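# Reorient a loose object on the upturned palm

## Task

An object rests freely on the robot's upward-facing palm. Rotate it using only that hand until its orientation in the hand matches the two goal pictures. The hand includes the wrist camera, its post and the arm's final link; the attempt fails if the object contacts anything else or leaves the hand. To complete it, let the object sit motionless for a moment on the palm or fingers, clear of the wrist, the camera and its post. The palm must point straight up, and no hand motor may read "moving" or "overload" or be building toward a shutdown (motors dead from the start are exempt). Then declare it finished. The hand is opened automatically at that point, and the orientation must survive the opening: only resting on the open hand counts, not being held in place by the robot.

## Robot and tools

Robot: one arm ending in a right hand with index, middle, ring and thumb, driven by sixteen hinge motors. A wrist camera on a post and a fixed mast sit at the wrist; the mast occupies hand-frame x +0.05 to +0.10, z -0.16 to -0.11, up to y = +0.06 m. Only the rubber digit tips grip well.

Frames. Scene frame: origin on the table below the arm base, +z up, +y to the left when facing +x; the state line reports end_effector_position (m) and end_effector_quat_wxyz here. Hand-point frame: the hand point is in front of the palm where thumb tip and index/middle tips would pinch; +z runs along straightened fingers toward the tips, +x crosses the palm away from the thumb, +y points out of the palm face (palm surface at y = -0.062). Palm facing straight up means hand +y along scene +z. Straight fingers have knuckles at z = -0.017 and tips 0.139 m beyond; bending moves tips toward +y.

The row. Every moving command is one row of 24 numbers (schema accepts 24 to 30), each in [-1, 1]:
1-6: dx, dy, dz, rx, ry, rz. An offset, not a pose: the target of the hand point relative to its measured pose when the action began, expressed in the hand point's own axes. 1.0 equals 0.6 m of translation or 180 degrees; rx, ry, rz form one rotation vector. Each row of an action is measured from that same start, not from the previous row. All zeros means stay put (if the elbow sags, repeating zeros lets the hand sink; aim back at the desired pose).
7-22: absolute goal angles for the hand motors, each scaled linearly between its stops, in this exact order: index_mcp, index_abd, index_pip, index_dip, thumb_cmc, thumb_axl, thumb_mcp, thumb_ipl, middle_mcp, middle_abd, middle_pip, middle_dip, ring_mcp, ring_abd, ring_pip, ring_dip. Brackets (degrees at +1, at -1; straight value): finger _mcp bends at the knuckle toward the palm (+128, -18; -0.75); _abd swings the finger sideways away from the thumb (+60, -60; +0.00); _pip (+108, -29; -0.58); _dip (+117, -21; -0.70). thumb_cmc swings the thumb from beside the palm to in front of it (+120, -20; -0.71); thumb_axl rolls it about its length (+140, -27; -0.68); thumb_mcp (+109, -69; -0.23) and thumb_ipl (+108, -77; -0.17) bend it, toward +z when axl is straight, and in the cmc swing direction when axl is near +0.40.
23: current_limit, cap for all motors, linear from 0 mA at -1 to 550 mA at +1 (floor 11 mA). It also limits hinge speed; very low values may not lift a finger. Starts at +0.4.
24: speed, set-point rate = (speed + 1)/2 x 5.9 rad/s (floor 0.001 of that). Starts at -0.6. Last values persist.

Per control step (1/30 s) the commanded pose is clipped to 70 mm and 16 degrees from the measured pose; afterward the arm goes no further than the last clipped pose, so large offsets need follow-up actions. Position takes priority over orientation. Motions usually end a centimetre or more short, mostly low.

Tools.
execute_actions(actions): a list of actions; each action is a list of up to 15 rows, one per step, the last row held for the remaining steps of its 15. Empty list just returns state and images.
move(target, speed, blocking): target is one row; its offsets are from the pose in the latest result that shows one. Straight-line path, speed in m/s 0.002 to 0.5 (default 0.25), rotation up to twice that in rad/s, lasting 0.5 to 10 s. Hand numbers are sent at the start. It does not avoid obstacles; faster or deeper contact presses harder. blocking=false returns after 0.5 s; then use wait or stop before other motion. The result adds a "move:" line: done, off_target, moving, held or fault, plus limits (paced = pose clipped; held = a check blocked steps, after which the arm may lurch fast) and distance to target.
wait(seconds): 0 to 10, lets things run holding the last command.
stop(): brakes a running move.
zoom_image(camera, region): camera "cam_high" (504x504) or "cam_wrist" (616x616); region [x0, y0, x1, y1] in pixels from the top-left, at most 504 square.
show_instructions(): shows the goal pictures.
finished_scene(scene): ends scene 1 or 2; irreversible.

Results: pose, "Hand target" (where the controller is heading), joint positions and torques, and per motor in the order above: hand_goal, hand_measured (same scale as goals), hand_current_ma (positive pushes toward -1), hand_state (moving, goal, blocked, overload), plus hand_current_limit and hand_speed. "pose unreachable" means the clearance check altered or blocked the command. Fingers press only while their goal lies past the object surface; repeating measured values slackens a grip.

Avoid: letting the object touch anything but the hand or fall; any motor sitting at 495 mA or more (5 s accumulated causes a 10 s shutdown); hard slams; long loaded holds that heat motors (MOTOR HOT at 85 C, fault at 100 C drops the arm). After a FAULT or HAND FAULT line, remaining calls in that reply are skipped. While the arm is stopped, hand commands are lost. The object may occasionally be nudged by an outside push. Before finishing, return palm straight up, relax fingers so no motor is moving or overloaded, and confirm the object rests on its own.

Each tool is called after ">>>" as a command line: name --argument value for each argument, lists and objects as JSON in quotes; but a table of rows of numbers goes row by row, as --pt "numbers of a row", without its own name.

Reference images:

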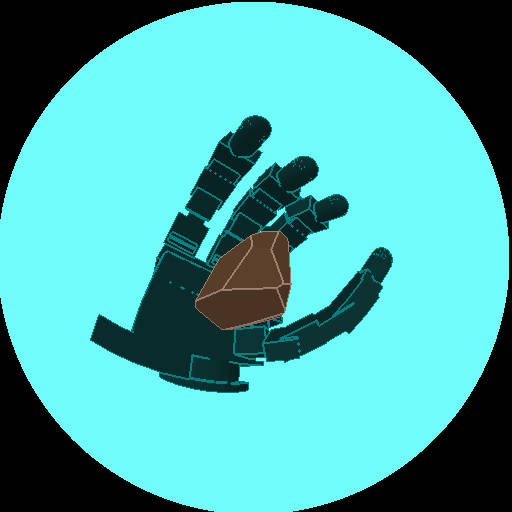

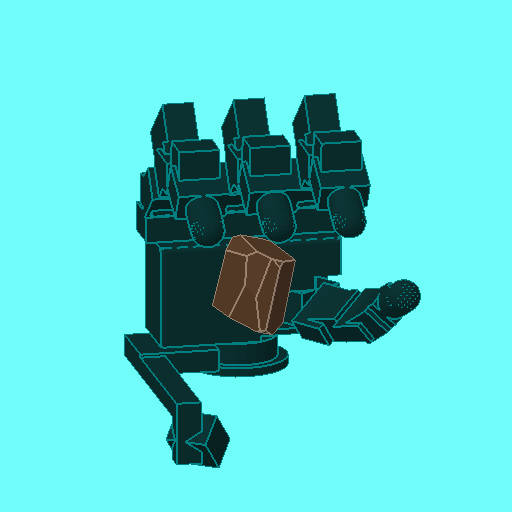

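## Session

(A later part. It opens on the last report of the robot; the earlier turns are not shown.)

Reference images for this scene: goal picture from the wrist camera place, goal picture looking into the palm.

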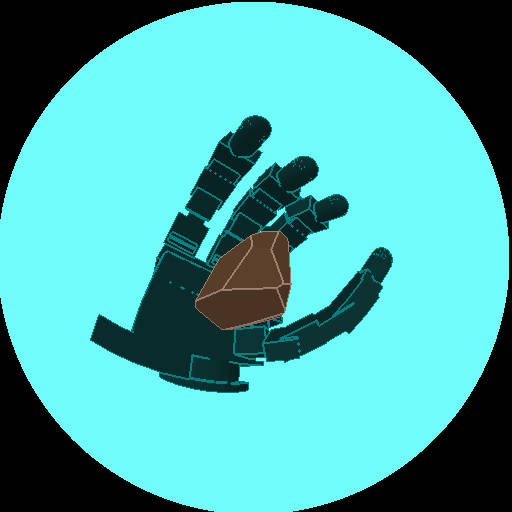

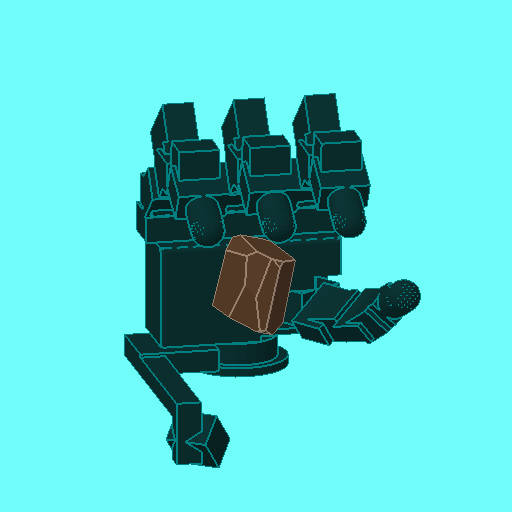

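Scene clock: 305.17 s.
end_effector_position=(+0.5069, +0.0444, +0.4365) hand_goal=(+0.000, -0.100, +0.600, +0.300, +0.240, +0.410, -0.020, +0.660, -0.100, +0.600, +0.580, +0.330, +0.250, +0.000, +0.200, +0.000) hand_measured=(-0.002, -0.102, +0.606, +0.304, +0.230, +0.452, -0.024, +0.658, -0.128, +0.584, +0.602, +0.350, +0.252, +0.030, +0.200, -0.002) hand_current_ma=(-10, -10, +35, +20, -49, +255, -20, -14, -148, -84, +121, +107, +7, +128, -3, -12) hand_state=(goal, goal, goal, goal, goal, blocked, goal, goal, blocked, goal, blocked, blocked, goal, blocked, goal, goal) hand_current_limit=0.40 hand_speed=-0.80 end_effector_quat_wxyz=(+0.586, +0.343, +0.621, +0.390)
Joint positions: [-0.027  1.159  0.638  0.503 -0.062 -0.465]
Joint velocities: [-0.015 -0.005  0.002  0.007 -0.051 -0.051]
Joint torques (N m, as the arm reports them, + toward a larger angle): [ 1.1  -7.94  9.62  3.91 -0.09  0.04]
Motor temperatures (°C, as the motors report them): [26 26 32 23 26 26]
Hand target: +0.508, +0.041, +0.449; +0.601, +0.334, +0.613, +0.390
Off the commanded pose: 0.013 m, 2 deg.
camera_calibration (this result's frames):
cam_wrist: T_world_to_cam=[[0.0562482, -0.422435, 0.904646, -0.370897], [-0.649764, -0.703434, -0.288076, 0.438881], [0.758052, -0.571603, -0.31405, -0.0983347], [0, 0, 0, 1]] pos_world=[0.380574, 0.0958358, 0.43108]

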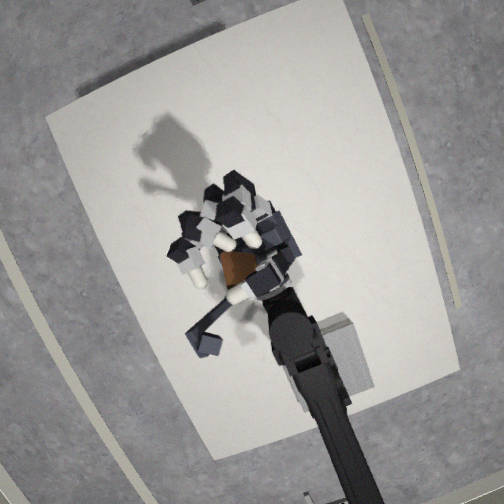

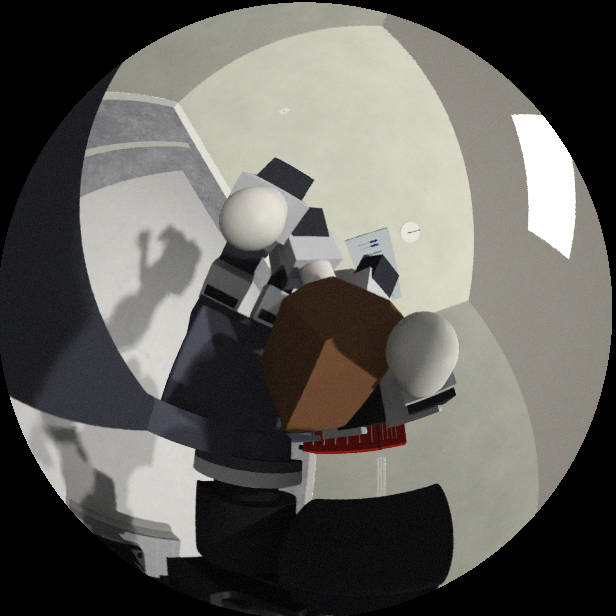

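>>> execute_actions --actions '[[[-0.005,0.02,0,-0.012,0,0, 0.0,-0.1,0.6,0.3, 0.22,0.40,0.06,0.68, -0.1,0.6,0.63,0.33, 0.3,0.0,0.3,0.0, 0.4,-0.88]],[[-0.005,0.02,0,-0.012,0,0, 0.0,-0.1,0.6,0.3, 0.2,0.40,0.13,0.70, -0.1,0.6,0.68,0.33, 0.3,0.0,0.3,0.0, 0.4,-0.88]]]'

>>> zoom_image --camera "cam_high" --region '[150, 170, 330, 350]'

>>> zoom_image --camera "cam_wrist" --region '[220, 240, 450, 470]'

Scene clock: 312.93 s.
end_effector_position=(+0.5058, +0.0500, +0.4363) hand_goal=(+0.000, -0.100, +0.600, +0.300, +0.200, +0.400, +0.130, +0.700, -0.100, +0.600, +0.680, +0.330, +0.300, +0.000, +0.300, +0.000) hand_measured=(-0.002, -0.102, +0.606, +0.304, +0.180, +0.450, +0.080, +0.674, -0.140, +0.602, +0.678, +0.356, +0.294, +0.008, +0.300, -0.002) hand_current_ma=(-10, -9, +35, +20, -106, +307, -325, -173, -218, +12, -10, +134, -29, +33, -4, -12) hand_state=(goal, goal, goal, goal, blocked, blocked, blocked, blocked, blocked, goal, goal, blocked, goal, goal, goal, goal) hand_current_limit=0.40 hand_speed=-0.88 end_effector_quat_wxyz=(+0.581, +0.332, +0.628, +0.397)
Joint positions: [-0.027  1.159  0.638  0.503 -0.091 -0.471]
Joint velocities: [ 0.024  0.015 -0.012 -0.002  0.022  0.007]
Joint torques (N m, as the arm reports them, + toward a larger angle): [ 1.92 -7.71  9.49  3.99 -0.05  0.18]
Motor temperatures (°C, as the motors report them): [26 26 32 23 26 26]
Hand target: +0.506, +0.051, +0.448; +0.590, +0.326, +0.618, +0.405
Off the commanded pose: 0.012 m, 2 deg.
camera_calibration (this result's frames):
cam_wrist: T_world_to_cam=[[0.0685731, -0.415266, 0.907112, -0.37597], [-0.628438, -0.724159, -0.284005, 0.430539], [0.774831, -0.550589, -0.310627, -0.105388], [0, 0, 0, 1]] pos_world=[0.378007, 0.0976258, 0.430585]

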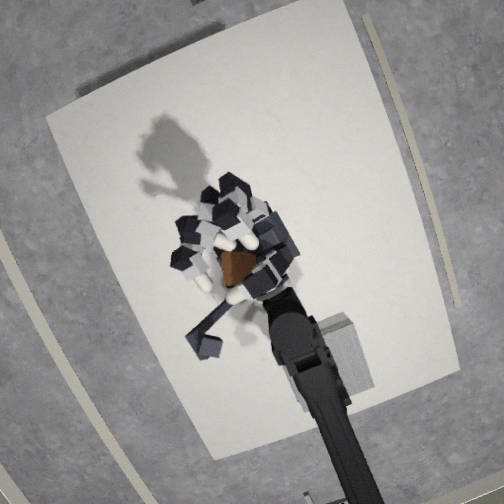

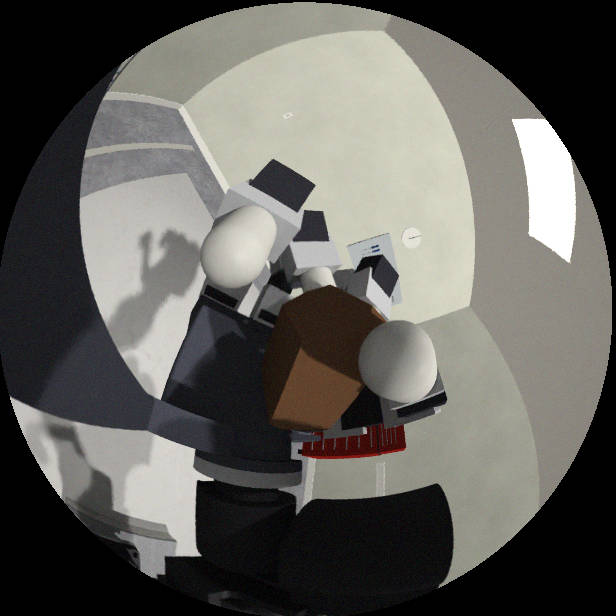

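Region (150, 170, 330, 350) of cam_high's 504x504 image, scaled by 2.800, with more detail than that image has.

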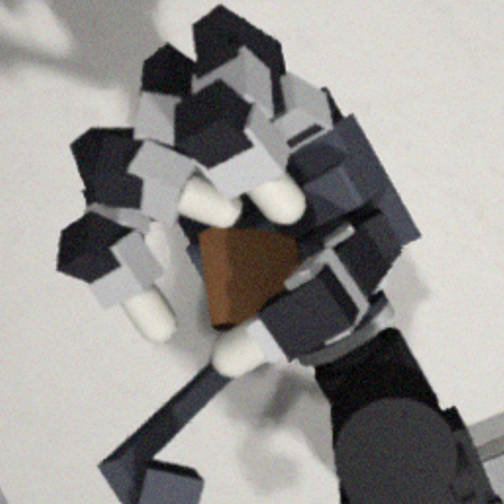

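Region (220, 240, 450, 470) of cam_wrist's 616x616 image, scaled by 2.191, with more detail than that image has.

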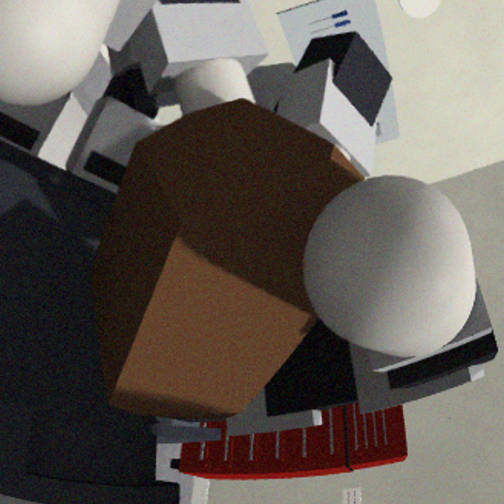

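>>> execute_actions --actions '[[[0,0.02,0,-0.012,0,0.055, -0.1,-0.1,0.2,0.0, 0.1,0.40,0.10,0.73, -0.1,0.65,0.66,0.33, 0.2,0.1,0.0,-0.1, 0.4,-0.82]],[[0,0.02,0,-0.012,0,0.055, -0.1,-0.1,0.0,-0.2, -0.02,0.41,0.17,0.78, -0.1,0.7,0.66,0.33, 0.2,0.2,-0.2,-0.2, 0.4,-0.82]],[[0,0.02,0,-0.012,0,0.05, -0.1,-0.1,0.0,-0.2, -0.02,0.41,0.17,0.78, -0.1,0.7,0.66,0.33, 0.2,0.2,-0.2,-0.2, 0.4,-0.82]]]'

>>> zoom_image --camera "cam_high" --region '[150, 170, 330, 350]'

>>> zoom_image --camera "cam_wrist" --region '[220, 240, 450, 470]'

Scene clock: 320.33 s.
end_effector_position=(+0.5065, +0.0575, +0.4354) hand_goal=(-0.100, -0.100, +0.000, -0.200, -0.020, +0.410, +0.170, +0.780, -0.100, +0.700, +0.660, +0.330, +0.200, +0.200, -0.200, -0.200) hand_measured=(-0.106, -0.102, +0.002, -0.196, -0.032, +0.450, +0.150, +0.766, -0.154, +0.662, +0.664, +0.356, +0.220, +0.218, -0.192, -0.196) hand_current_ma=(-29, -5, +12, +18, -62, +245, -135, -102, -286, -188, +25, +134, +102, +79, +41, +19) hand_state=(goal, goal, moving, goal, goal, blocked, blocked, goal, blocked, blocked, goal, blocked, goal, goal, goal, goal) hand_current_limit=0.40 hand_speed=-0.82 end_effector_quat_wxyz=(+0.472, +0.461, +0.540, +0.522)
Joint positions: [ 0.105  1.159  0.638  0.503  0.023 -0.013]
Joint velocities: [-0.015 -0.005  0.007  0.012 -0.081 -0.022]
Joint torques (N m, as the arm reports them, + toward a larger angle): [ 2.58 -8.21  9.55  4.06  0.12  0.1 ]
Motor temperatures (°C, as the motors report them): [26 26 32 23 26 26]
Hand target: +0.506, +0.060, +0.449; +0.475, +0.456, +0.527, +0.537
Off the commanded pose: 0.014 m, 2 deg.
camera_calibration (this result's frames):
cam_wrist: T_world_to_cam=[[0.118987, -0.767996, 0.629305, -0.256371], [-0.64383, -0.542177, -0.539933, 0.544938], [0.755861, -0.34092, -0.558971, 0.00362869], [0, 0, 0, 1]] pos_world=[0.378609, 0.0997982, 0.457593]

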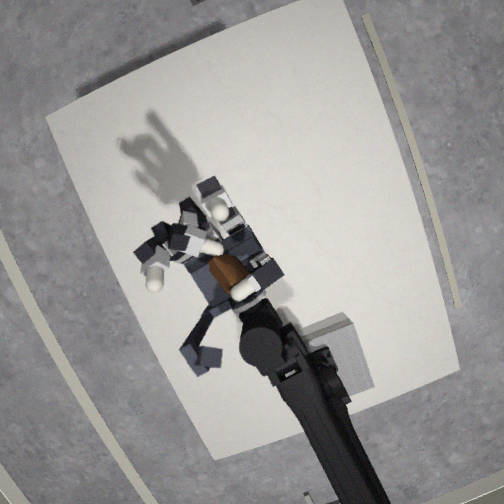

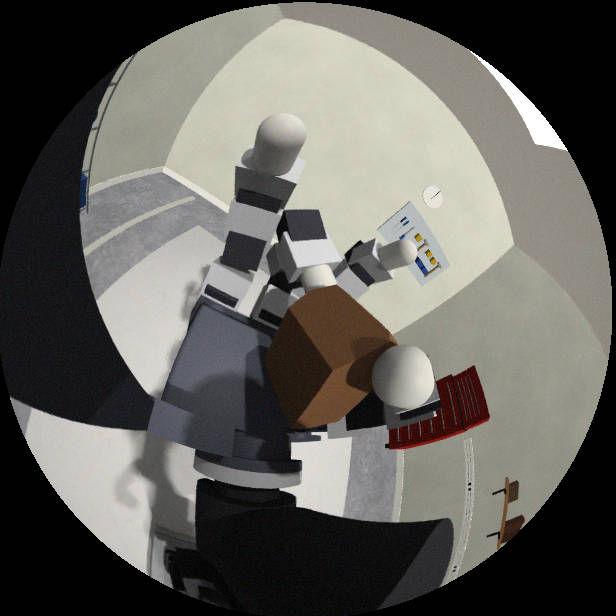

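Region (150, 170, 330, 350) of cam_high's 504x504 image, scaled by 2.800, with more detail than that image has.

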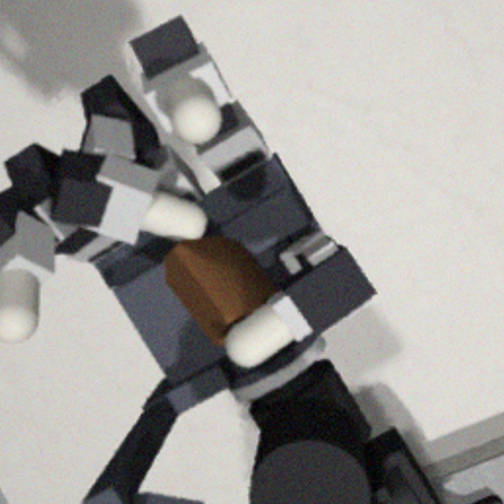

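Region (220, 240, 450, 470) of cam_wrist's 616x616 image, scaled by 2.191, with more detail than that image has.

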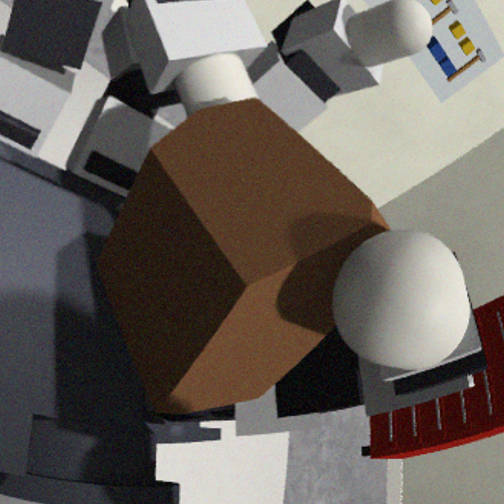

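>>> execute_actions --actions '[[[0,0.02,0,-0.012,0,0.0, -0.1,-0.1,0.0,-0.2, -0.02,0.33,0.15,0.78, -0.2,0.65,0.68,0.35, 0.1,0.3,-0.3,-0.3, 0.4,-0.88]],[[0,0.02,0,-0.012,0,0.0, -0.1,-0.1,0.0,-0.2, -0.02,0.25,0.15,0.78, -0.3,0.65,0.72,0.37, 0.1,0.3,-0.3,-0.3, 0.4,-0.88]],[[0,0.02,0,-0.012,0,0.0, -0.1,-0.1,0.0,-0.2, -0.02,0.25,0.15,0.78, -0.3,0.65,0.72,0.37, 0.1,0.3,-0.3,-0.3, 0.4,-0.88]]]'

>>> zoom_image --camera "cam_high" --region '[130, 170, 310, 350]'

>>> zoom_image --camera "cam_wrist" --region '[220, 240, 450, 470]'

Scene clock: 331.50 s.
end_effector_position=(+0.5065, +0.0569, +0.4353) hand_goal=(-0.100, -0.100, +0.000, -0.200, -0.020, +0.250, +0.150, +0.780, -0.300, +0.650, +0.720, +0.370, +0.100, +0.300, -0.300, -0.300) hand_measured=(-0.106, -0.102, +0.002, -0.196, -0.034, +0.322, +0.132, +0.762, -0.314, +0.652, +0.726, +0.378, +0.096, +0.298, -0.298, -0.296) hand_current_ma=(-29, -5, +13, +18, -76, +385, -120, -126, -76, +12, +28, +42, -21, -7, +10, +17) hand_state=(goal, goal, goal, goal, goal, blocked, goal, goal, goal, goal, goal, goal, goal, goal, goal, goal) hand_current_limit=0.40 hand_speed=-0.88 end_effector_quat_wxyz=(+0.471, +0.463, +0.539, +0.524)
Joint positions: [ 0.105  1.159  0.638  0.503  0.024 -0.007]
Joint velocities: [-0.005 -0.015  0.002 -0.002  0.007 -0.007]
Joint torques (N m, as the arm reports them, + toward a larger angle): [ 1.9  -7.86  9.35  4.44  0.03 -0.01]
Motor temperatures (°C, as the motors report them): [26 26 32 23 26 26]
Hand target: +0.506, +0.057, +0.447; +0.479, +0.454, +0.529, +0.534
Off the commanded pose: 0.012 m, 2 deg.
camera_calibration (this result's frames):
cam_wrist: T_world_to_cam=[[0.119138, -0.771841, 0.624554, -0.254539], [-0.644486, -0.538621, -0.542702, 0.545932], [0.755277, -0.33786, -0.561611, 0.00458081], [0, 0, 0, 1]] pos_world=[0.378711, 0.0991342, 0.457824]

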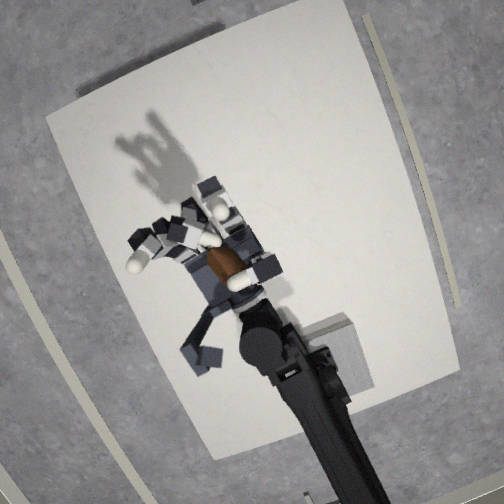

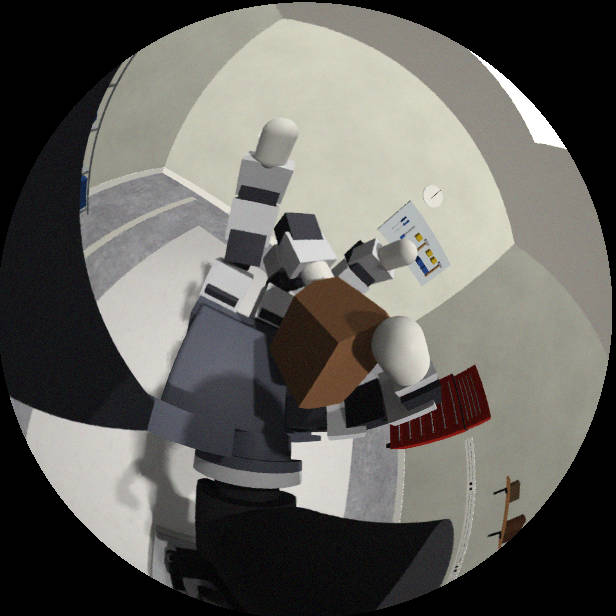

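Region (130, 170, 310, 350) of cam_high's 504x504 image, scaled by 2.800, with more detail than that image has.

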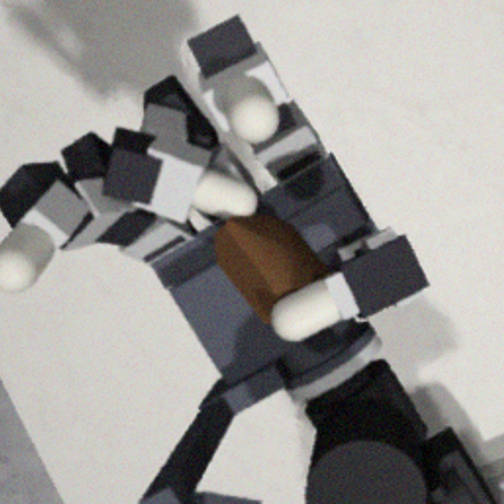

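Region (220, 240, 450, 470) of cam_wrist's 616x616 image, scaled by 2.191, with more detail than that image has.

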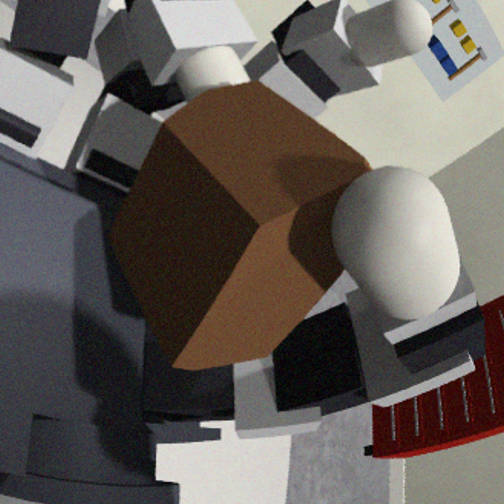

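>>> execute_actions --actions '[[[0,0.02,0,-0.012,0,0.0, -0.1,-0.1,0.0,-0.2, -0.02,0.25,0.03,0.8, -0.29,0.65,0.69,0.37, 0.1,0.3,-0.3,-0.3, 0.4,-0.88]],[[0,0.02,0,-0.012,0,0.0, -0.1,-0.1,0.0,-0.2, 0.1,0.25,-0.02,0.76, -0.28,0.65,0.69,0.37, 0.1,0.3,-0.3,-0.3, 0.4,-0.88]],[[0,0.02,0,-0.012,0,0.0, -0.1,-0.1,0.0,-0.2, 0.22,0.25,-0.06,0.72, -0.28,0.65,0.69,0.37, 0.1,0.3,-0.3,-0.3, 0.4,-0.88]],[[0,0.02,0,-0.012,0,0.0, -0.1,-0.1,0.0,-0.2, 0.22,0.25,-0.06,0.72, -0.28,0.65,0.69,0.37, 0.1,0.3,-0.3,-0.3, 0.4,-0.88]]]'

>>> zoom_image --camera "cam_high" --region '[130, 170, 310, 350]'

>>> zoom_image --camera "cam_wrist" --region '[220, 240, 450, 470]'

Scene clock: 348.87 s.
end_effector_position=(+0.5065, +0.0569, +0.4353) hand_goal=(-0.100, -0.100, +0.000, -0.200, +0.220, +0.250, -0.060, +0.720, -0.280, +0.650, +0.690, +0.370, +0.100, +0.300, -0.300, -0.300) hand_measured=(-0.106, -0.102, +0.002, -0.196, +0.200, +0.264, -0.066, +0.720, -0.306, +0.652, +0.702, +0.384, +0.096, +0.298, -0.298, -0.296) hand_current_ma=(-29, -5, +13, +18, -108, +86, -34, -3, -141, +12, +65, +71, -21, -7, +10, +17) hand_state=(goal, goal, goal, goal, blocked, goal, goal, goal, blocked, goal, goal, goal, goal, goal, goal, goal) hand_current_limit=0.40 hand_speed=-0.88 end_effector_quat_wxyz=(+0.471, +0.463, +0.539, +0.524)
Joint positions: [ 0.105  1.159  0.638  0.503  0.024 -0.007]
Joint velocities: [ 0.005 -0.015 -0.017  0.002 -0.007  0.007]
Joint torques (N m, as the arm reports them, + toward a larger angle): [ 2.01 -7.71  9.4   4.47  0.01  0.  ]
Motor temperatures (°C, as the motors report them): [26 26 32 23 26 26]
Hand target: +0.506, +0.057, +0.447; +0.479, +0.454, +0.529, +0.534
Off the commanded pose: 0.012 m, 2 deg.
camera_calibration (this result's frames):
cam_wrist: T_world_to_cam=[[0.119138, -0.771841, 0.624554, -0.254539], [-0.644486, -0.538621, -0.542702, 0.545932], [0.755277, -0.33786, -0.561611, 0.00458081], [0, 0, 0, 1]] pos_world=[0.378711, 0.0991342, 0.457824]

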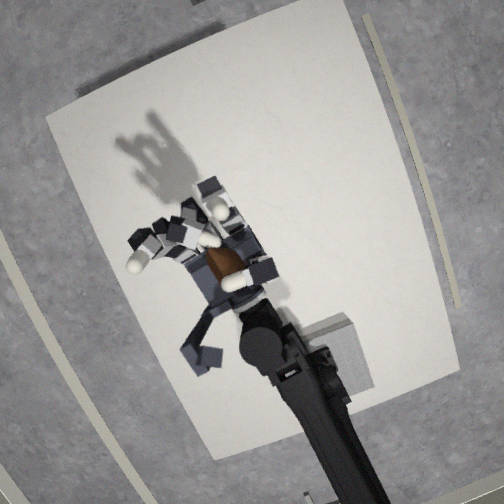

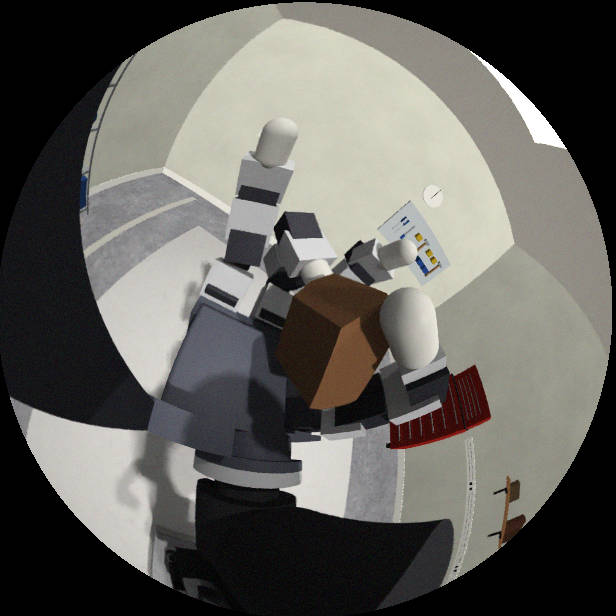

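Region (130, 170, 310, 350) of cam_high's 504x504 image, scaled by 2.800, with more detail than that image has.

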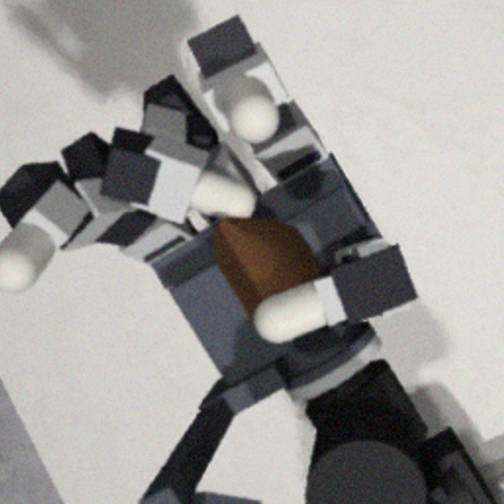

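Region (220, 240, 450, 470) of cam_wrist's 616x616 image, scaled by 2.191, with more detail than that image has.

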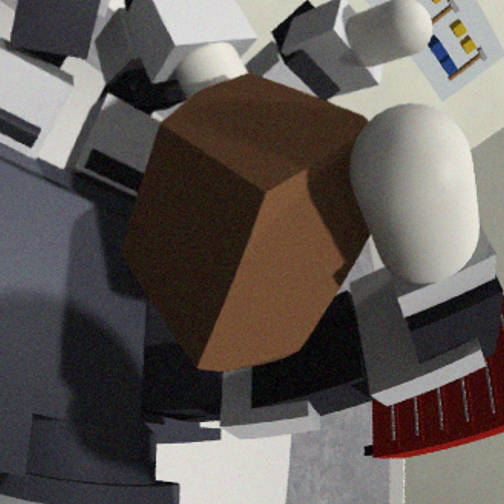

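>>> execute_actions --actions '[[[0,0.02,0,-0.012,0,0.0, -0.1,-0.1,0.0,-0.2, 0.08,0.2,0.0,0.76, -0.28,0.75,0.72,0.37, 0.1,0.4,-0.3,-0.3, 0.4,-0.88]],[[0,0.02,0,-0.012,0,0.0, -0.1,-0.1,0.0,-0.2, -0.05,0.2,0.1,0.8, -0.28,0.85,0.75,0.37, 0.1,0.4,-0.3,-0.3, 0.4,-0.88]],[[0,0.02,0,-0.012,0,0.0, -0.1,-0.1,0.0,-0.2, -0.12,0.22,0.2,0.82, -0.28,0.85,0.75,0.37, 0.1,0.4,-0.3,-0.3, 0.4,-0.88]],[[0,0.02,0,-0.012,0,0.0, -0.1,-0.1,0.0,-0.2, -0.12,0.22,0.2,0.82, -0.28,0.85,0.75,0.37, 0.1,0.4,-0.3,-0.3, 0.4,-0.88]]]'

>>> zoom_image --camera "cam_high" --region '[130, 170, 310, 350]'

>>> zoom_image --camera "cam_wrist" --region '[220, 240, 450, 470]'

Scene clock: 355.80 s.
end_effector_position=(+0.5065, +0.0569, +0.4353) hand_goal=(-0.100, -0.100, +0.000, -0.200, -0.120, +0.220, +0.200, +0.820, -0.280, +0.850, +0.750, +0.370, +0.100, +0.400, -0.300, -0.300) hand_measured=(-0.106, -0.102, +0.002, -0.196, -0.132, +0.254, +0.076, +0.770, -0.308, +0.834, +0.766, +0.390, +0.096, +0.404, -0.298, -0.296) hand_current_ma=(-29, -5, +13, +18, -58, +206, -385, -333, -155, -81, +89, +100, -21, +19, +9, +17) hand_state=(goal, goal, goal, goal, goal, blocked, blocked, blocked, blocked, goal, goal, goal, goal, goal, goal, goal) hand_current_limit=0.40 hand_speed=-0.88 end_effector_quat_wxyz=(+0.471, +0.463, +0.539, +0.524)
Joint positions: [ 0.105  1.159  0.638  0.503  0.024 -0.007]
Joint velocities: [ 0.005 -0.015  0.007 -0.007  0.037 -0.022]
Joint torques (N m, as the arm reports them, + toward a larger angle): [ 1.96 -7.71  9.33  4.43  0.03 -0.03]
Motor temperatures (°C, as the motors report them): [26 26 32 23 26 26]
Hand target: +0.506, +0.057, +0.447; +0.479, +0.454, +0.529, +0.534
Off the commanded pose: 0.012 m, 2 deg.
camera_calibration (this result's frames):
cam_wrist: T_world_to_cam=[[0.119138, -0.771841, 0.624554, -0.254539], [-0.644486, -0.538621, -0.542702, 0.545932], [0.755277, -0.33786, -0.561611, 0.00458081], [0, 0, 0, 1]] pos_world=[0.378711, 0.0991342, 0.457824]

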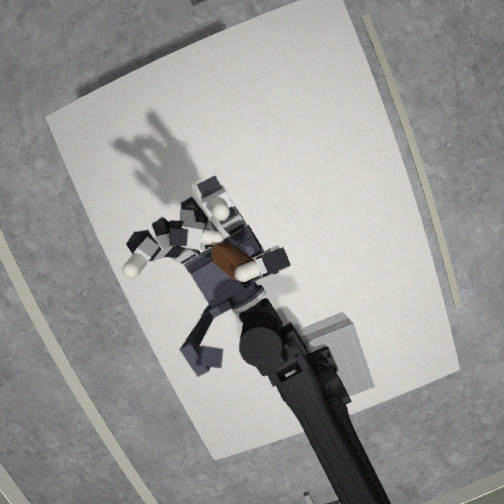

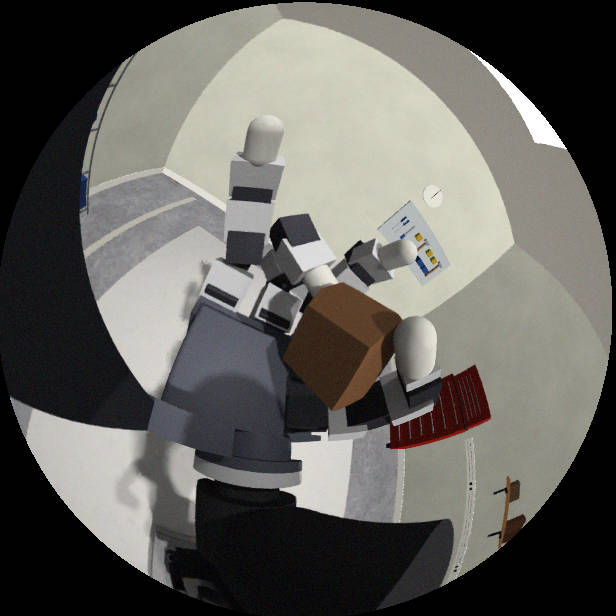

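Region (130, 170, 310, 350) of cam_high's 504x504 image, scaled by 2.800, with more detail than that image has.

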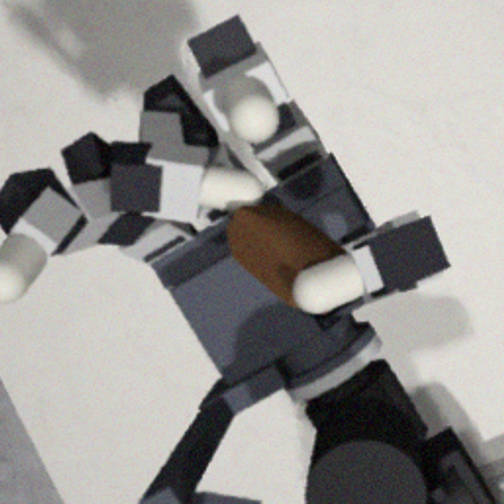

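Region (220, 240, 450, 470) of cam_wrist's 616x616 image, scaled by 2.191, with more detail than that image has.

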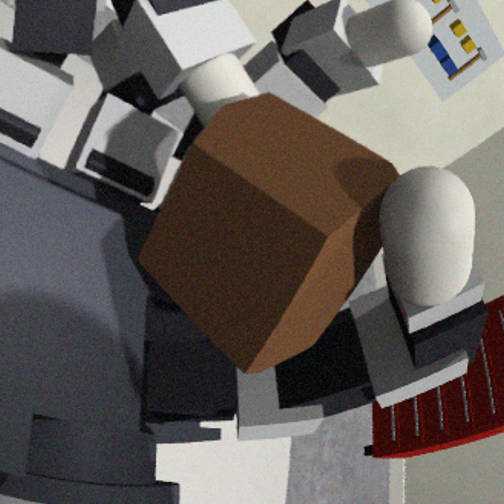

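>>> execute_actions --actions '[[[0,0.02,0,-0.012,0,0.0, 0.0,0.25,0.68,0.4, -0.12,0.24,0.1,0.79, -0.28,0.85,0.75,0.37, 0.1,0.4,-0.3,-0.3, 0.4,-0.6]],[[0,0.02,0,-0.012,0,0.0, 0.15,0.25,0.72,0.35, -0.12,0.24,0.1,0.79, -0.28,0.85,0.75,0.37, 0.1,0.4,-0.3,-0.3, 0.4,-0.7]],[[0,0.02,0,-0.012,0,0.0, 0.15,-0.1,0.72,0.35, -0.12,0.24,0.1,0.79, -0.28,0.85,0.75,0.37, 0.1,0.4,-0.3,-0.3, 0.4,-0.75]]]'

>>> zoom_image --camera "cam_high" --region '[130, 170, 310, 350]'

>>> zoom_image --camera "cam_wrist" --region '[220, 240, 450, 470]'

Scene clock: 367.20 s.
end_effector_position=(+0.5065, +0.0569, +0.4353) hand_goal=(+0.150, -0.100, +0.720, +0.350, -0.120, +0.240, +0.100, +0.790, -0.280, +0.850, +0.750, +0.370, +0.100, +0.400, -0.300, -0.300) hand_measured=(+0.138, -0.044, +0.718, +0.348, -0.130, +0.246, +0.098, +0.788, -0.296, +0.828, +0.758, +0.374, +0.096, +0.404, -0.298, -0.296) hand_current_ma=(-49, +47, -2, -9, -48, +16, -13, -6, -83, -110, +38, +20, -21, +21, +9, +17) hand_state=(moving, moving, goal, goal, goal, moving, moving, moving, goal, blocked, goal, goal, goal, goal, goal, goal) hand_current_limit=0.40 hand_speed=-0.75 end_effector_quat_wxyz=(+0.471, +0.463, +0.539, +0.524)
Joint positions: [ 0.105  1.159  0.638  0.503  0.024 -0.007]
Joint velocities: [-0.015 -0.015 -0.027 -0.017  0.022 -0.022]
Joint torques (N m, as the arm reports them, + toward a larger angle): [ 1.95 -7.72  9.34  4.43  0.03 -0.03]
Motor temperatures (°C, as the motors report them): [26 26 33 23 26 26]
Hand target: +0.506, +0.057, +0.447; +0.479, +0.454, +0.529, +0.534
Off the commanded pose: 0.012 m, 2 deg.
camera_calibration (this result's frames):
cam_wrist: T_world_to_cam=[[0.119138, -0.771841, 0.624554, -0.254539], [-0.644486, -0.538621, -0.542702, 0.545932], [0.755277, -0.33786, -0.561611, 0.00458081], [0, 0, 0, 1]] pos_world=[0.378711, 0.0991342, 0.457824]

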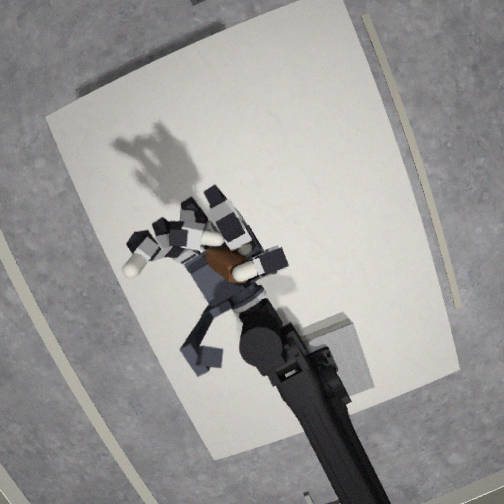

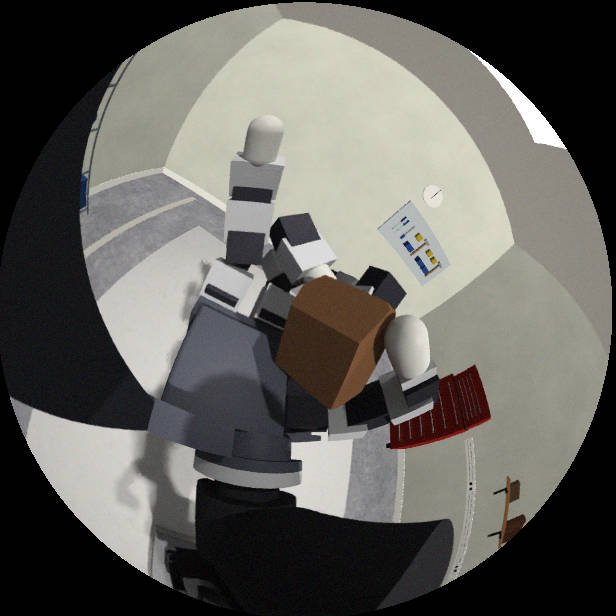

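Region (130, 170, 310, 350) of cam_high's 504x504 image, scaled by 2.800, with more detail than that image has.

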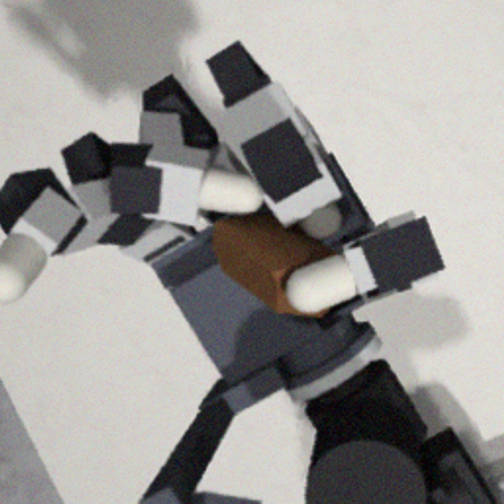

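Region (220, 240, 450, 470) of cam_wrist's 616x616 image, scaled by 2.191, with more detail than that image has.

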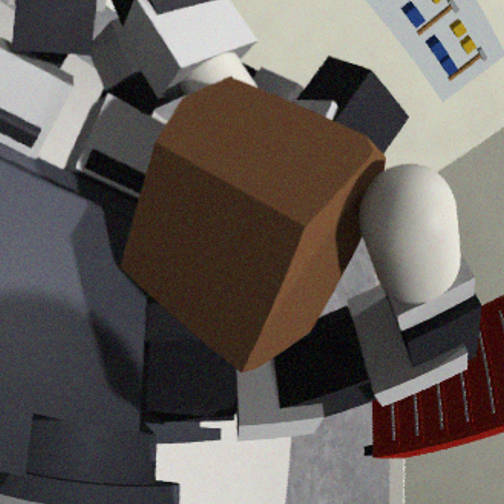

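>>> execute_actions --actions '[]'

>>> zoom_image --camera "cam_high" --region '[130, 170, 310, 350]'

Scene clock: 369.47 s.
end_effector_position=(+0.5065, +0.0569, +0.4353) hand_goal=(+0.150, -0.100, +0.720, +0.350, -0.120, +0.240, +0.100, +0.790, -0.280, +0.850, +0.750, +0.370, +0.100, +0.400, -0.300, -0.300) hand_measured=(+0.142, -0.096, +0.720, +0.348, -0.130, +0.242, +0.098, +0.790, -0.296, +0.828, +0.758, +0.374, +0.096, +0.404, -0.298, -0.296) hand_current_ma=(-41, +22, +2, -9, -48, +13, -13, -5, -83, -110, +38, +20, -21, +21, +9, +17) hand_state=(goal, goal, goal, goal, goal, goal, goal, goal, goal, blocked, goal, goal, goal, goal, goal, goal) hand_current_limit=0.40 hand_speed=-0.75 end_effector_quat_wxyz=(+0.471, +0.463, +0.539, +0.524)
Joint positions: [ 0.105  1.159  0.638  0.503  0.024 -0.007]
Joint velocities: [-0.015  0.005  0.007 -0.002  0.022  0.037]
Joint torques (N m, as the arm reports them, + toward a larger angle): [ 2.05 -7.82  9.32  4.42  0.04 -0.03]
Motor temperatures (°C, as the motors report them): [26 26 33 23 26 26]
Hand target: +0.506, +0.057, +0.447; +0.479, +0.454, +0.529, +0.534
Off the commanded pose: 0.012 m, 2 deg.
camera_calibration (this result's frames):
cam_wrist: T_world_to_cam=[[0.119138, -0.771841, 0.624554, -0.254539], [-0.644486, -0.538621, -0.542702, 0.545932], [0.755277, -0.33786, -0.561611, 0.00458081], [0, 0, 0, 1]] pos_world=[0.378711, 0.0991342, 0.457824]

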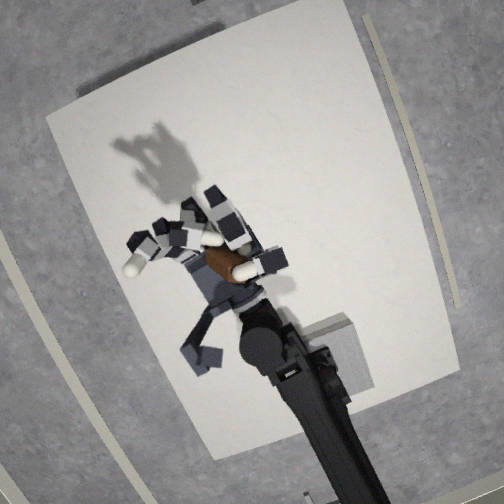

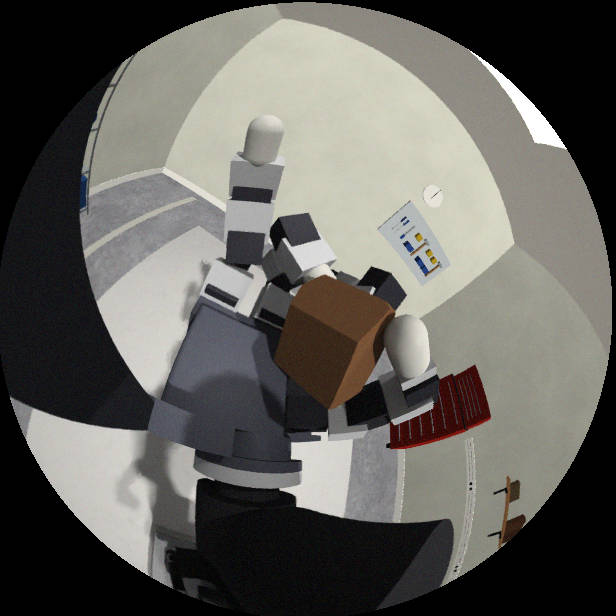

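Region (130, 170, 310, 350) of cam_high's 504x504 image, scaled by 2.800, with more detail than that image has.

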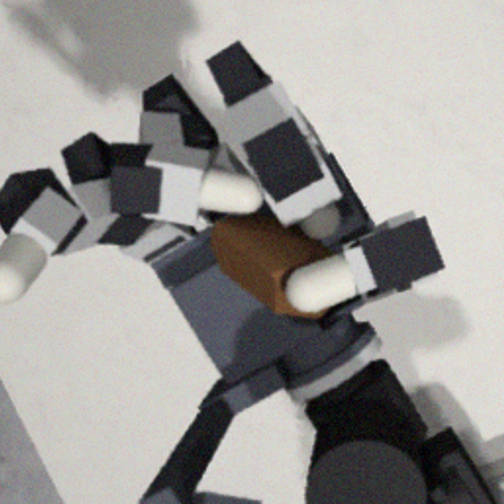

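>>> execute_actions --actions '[[[0,0.02,0,-0.012,0,0.0, 0.1,0.0,0.65,0.35, -0.12,0.3,-0.2,0.5, -0.35,0.8,0.75,0.4, 0.1,0.3,-0.3,-0.3, 0.4,-0.7]],[[0,0.02,0,-0.012,0,0.0, 0.1,0.0,0.65,0.35, 0.1,0.4,-0.3,0.3, -0.35,0.8,0.75,0.4, 0.1,0.3,-0.3,-0.3, 0.4,-0.8]],[[0,0.02,0,-0.012,0,0.0, 0.1,0.0,0.65,0.35, 0.25,0.4,-0.3,0.3, -0.35,0.8,0.75,0.4, 0.1,0.3,-0.3,-0.3, 0.4,-0.8]]]'

>>> zoom_image --camera "cam_high" --region '[130, 170, 310, 350]'

>>> zoom_image --camera "cam_wrist" --region '[220, 240, 450, 470]'

Scene clock: 375.60 s.
end_effector_position=(+0.5065, +0.0569, +0.4353) hand_goal=(+0.100, +0.000, +0.650, +0.350, +0.250, +0.400, -0.300, +0.300, -0.350, +0.800, +0.750, +0.400, +0.100, +0.300, -0.300, -0.300) hand_measured=(+0.100, -0.002, +0.658, +0.348, +0.238, +0.398, -0.300, +0.302, -0.348, +0.792, +0.760, +0.398, +0.090, +0.336, -0.298, -0.296) hand_current_ma=(-4, -14, +39, -9, -59, -16, -4, +18, +9, -40, +55, -11, -58, +155, +9, +17) hand_state=(goal, goal, goal, goal, goal, goal, goal, goal, goal, goal, goal, goal, goal, blocked, goal, goal) hand_current_limit=0.40 hand_speed=-0.80 end_effector_quat_wxyz=(+0.471, +0.463, +0.539, +0.524)
Joint positions: [ 0.105  1.159  0.638  0.503  0.024 -0.007]
Joint velocities: [ 0.005 -0.005  0.002 -0.017 -0.037 -0.007]
Joint torques (N m, as the arm reports them, + toward a larger angle): [ 2.1  -7.59  9.32  4.37  0.03 -0.04]
Motor temperatures (°C, as the motors report them): [26 26 33 23 26 26]
Hand target: +0.506, +0.057, +0.447; +0.479, +0.454, +0.529, +0.534
Off the commanded pose: 0.012 m, 2 deg.
camera_calibration (this result's frames):
cam_wrist: T_world_to_cam=[[0.119138, -0.771841, 0.624554, -0.254539], [-0.644486, -0.538621, -0.542702, 0.545932], [0.755277, -0.33786, -0.561611, 0.00458081], [0, 0, 0, 1]] pos_world=[0.378711, 0.0991342, 0.457824]

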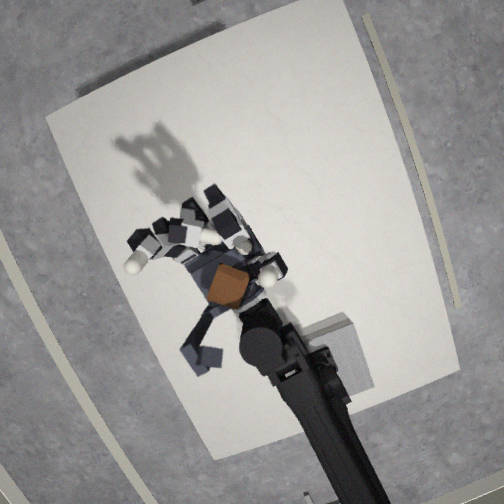

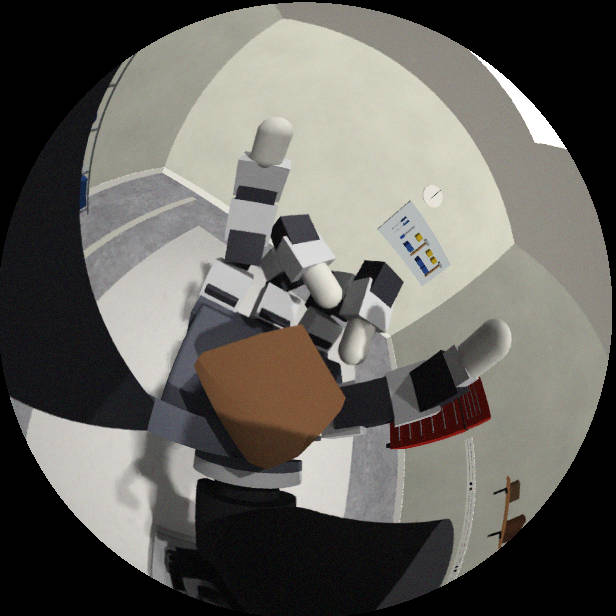

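Region (130, 170, 310, 350) of cam_high's 504x504 image, scaled by 2.800, with more detail than that image has.

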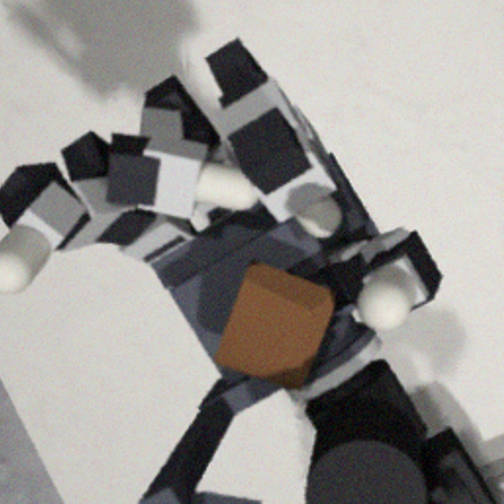

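Region (220, 240, 450, 470) of cam_wrist's 616x616 image, scaled by 2.191, with more detail than that image has.

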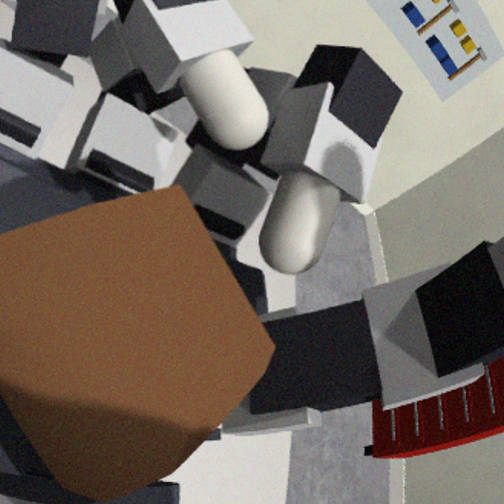

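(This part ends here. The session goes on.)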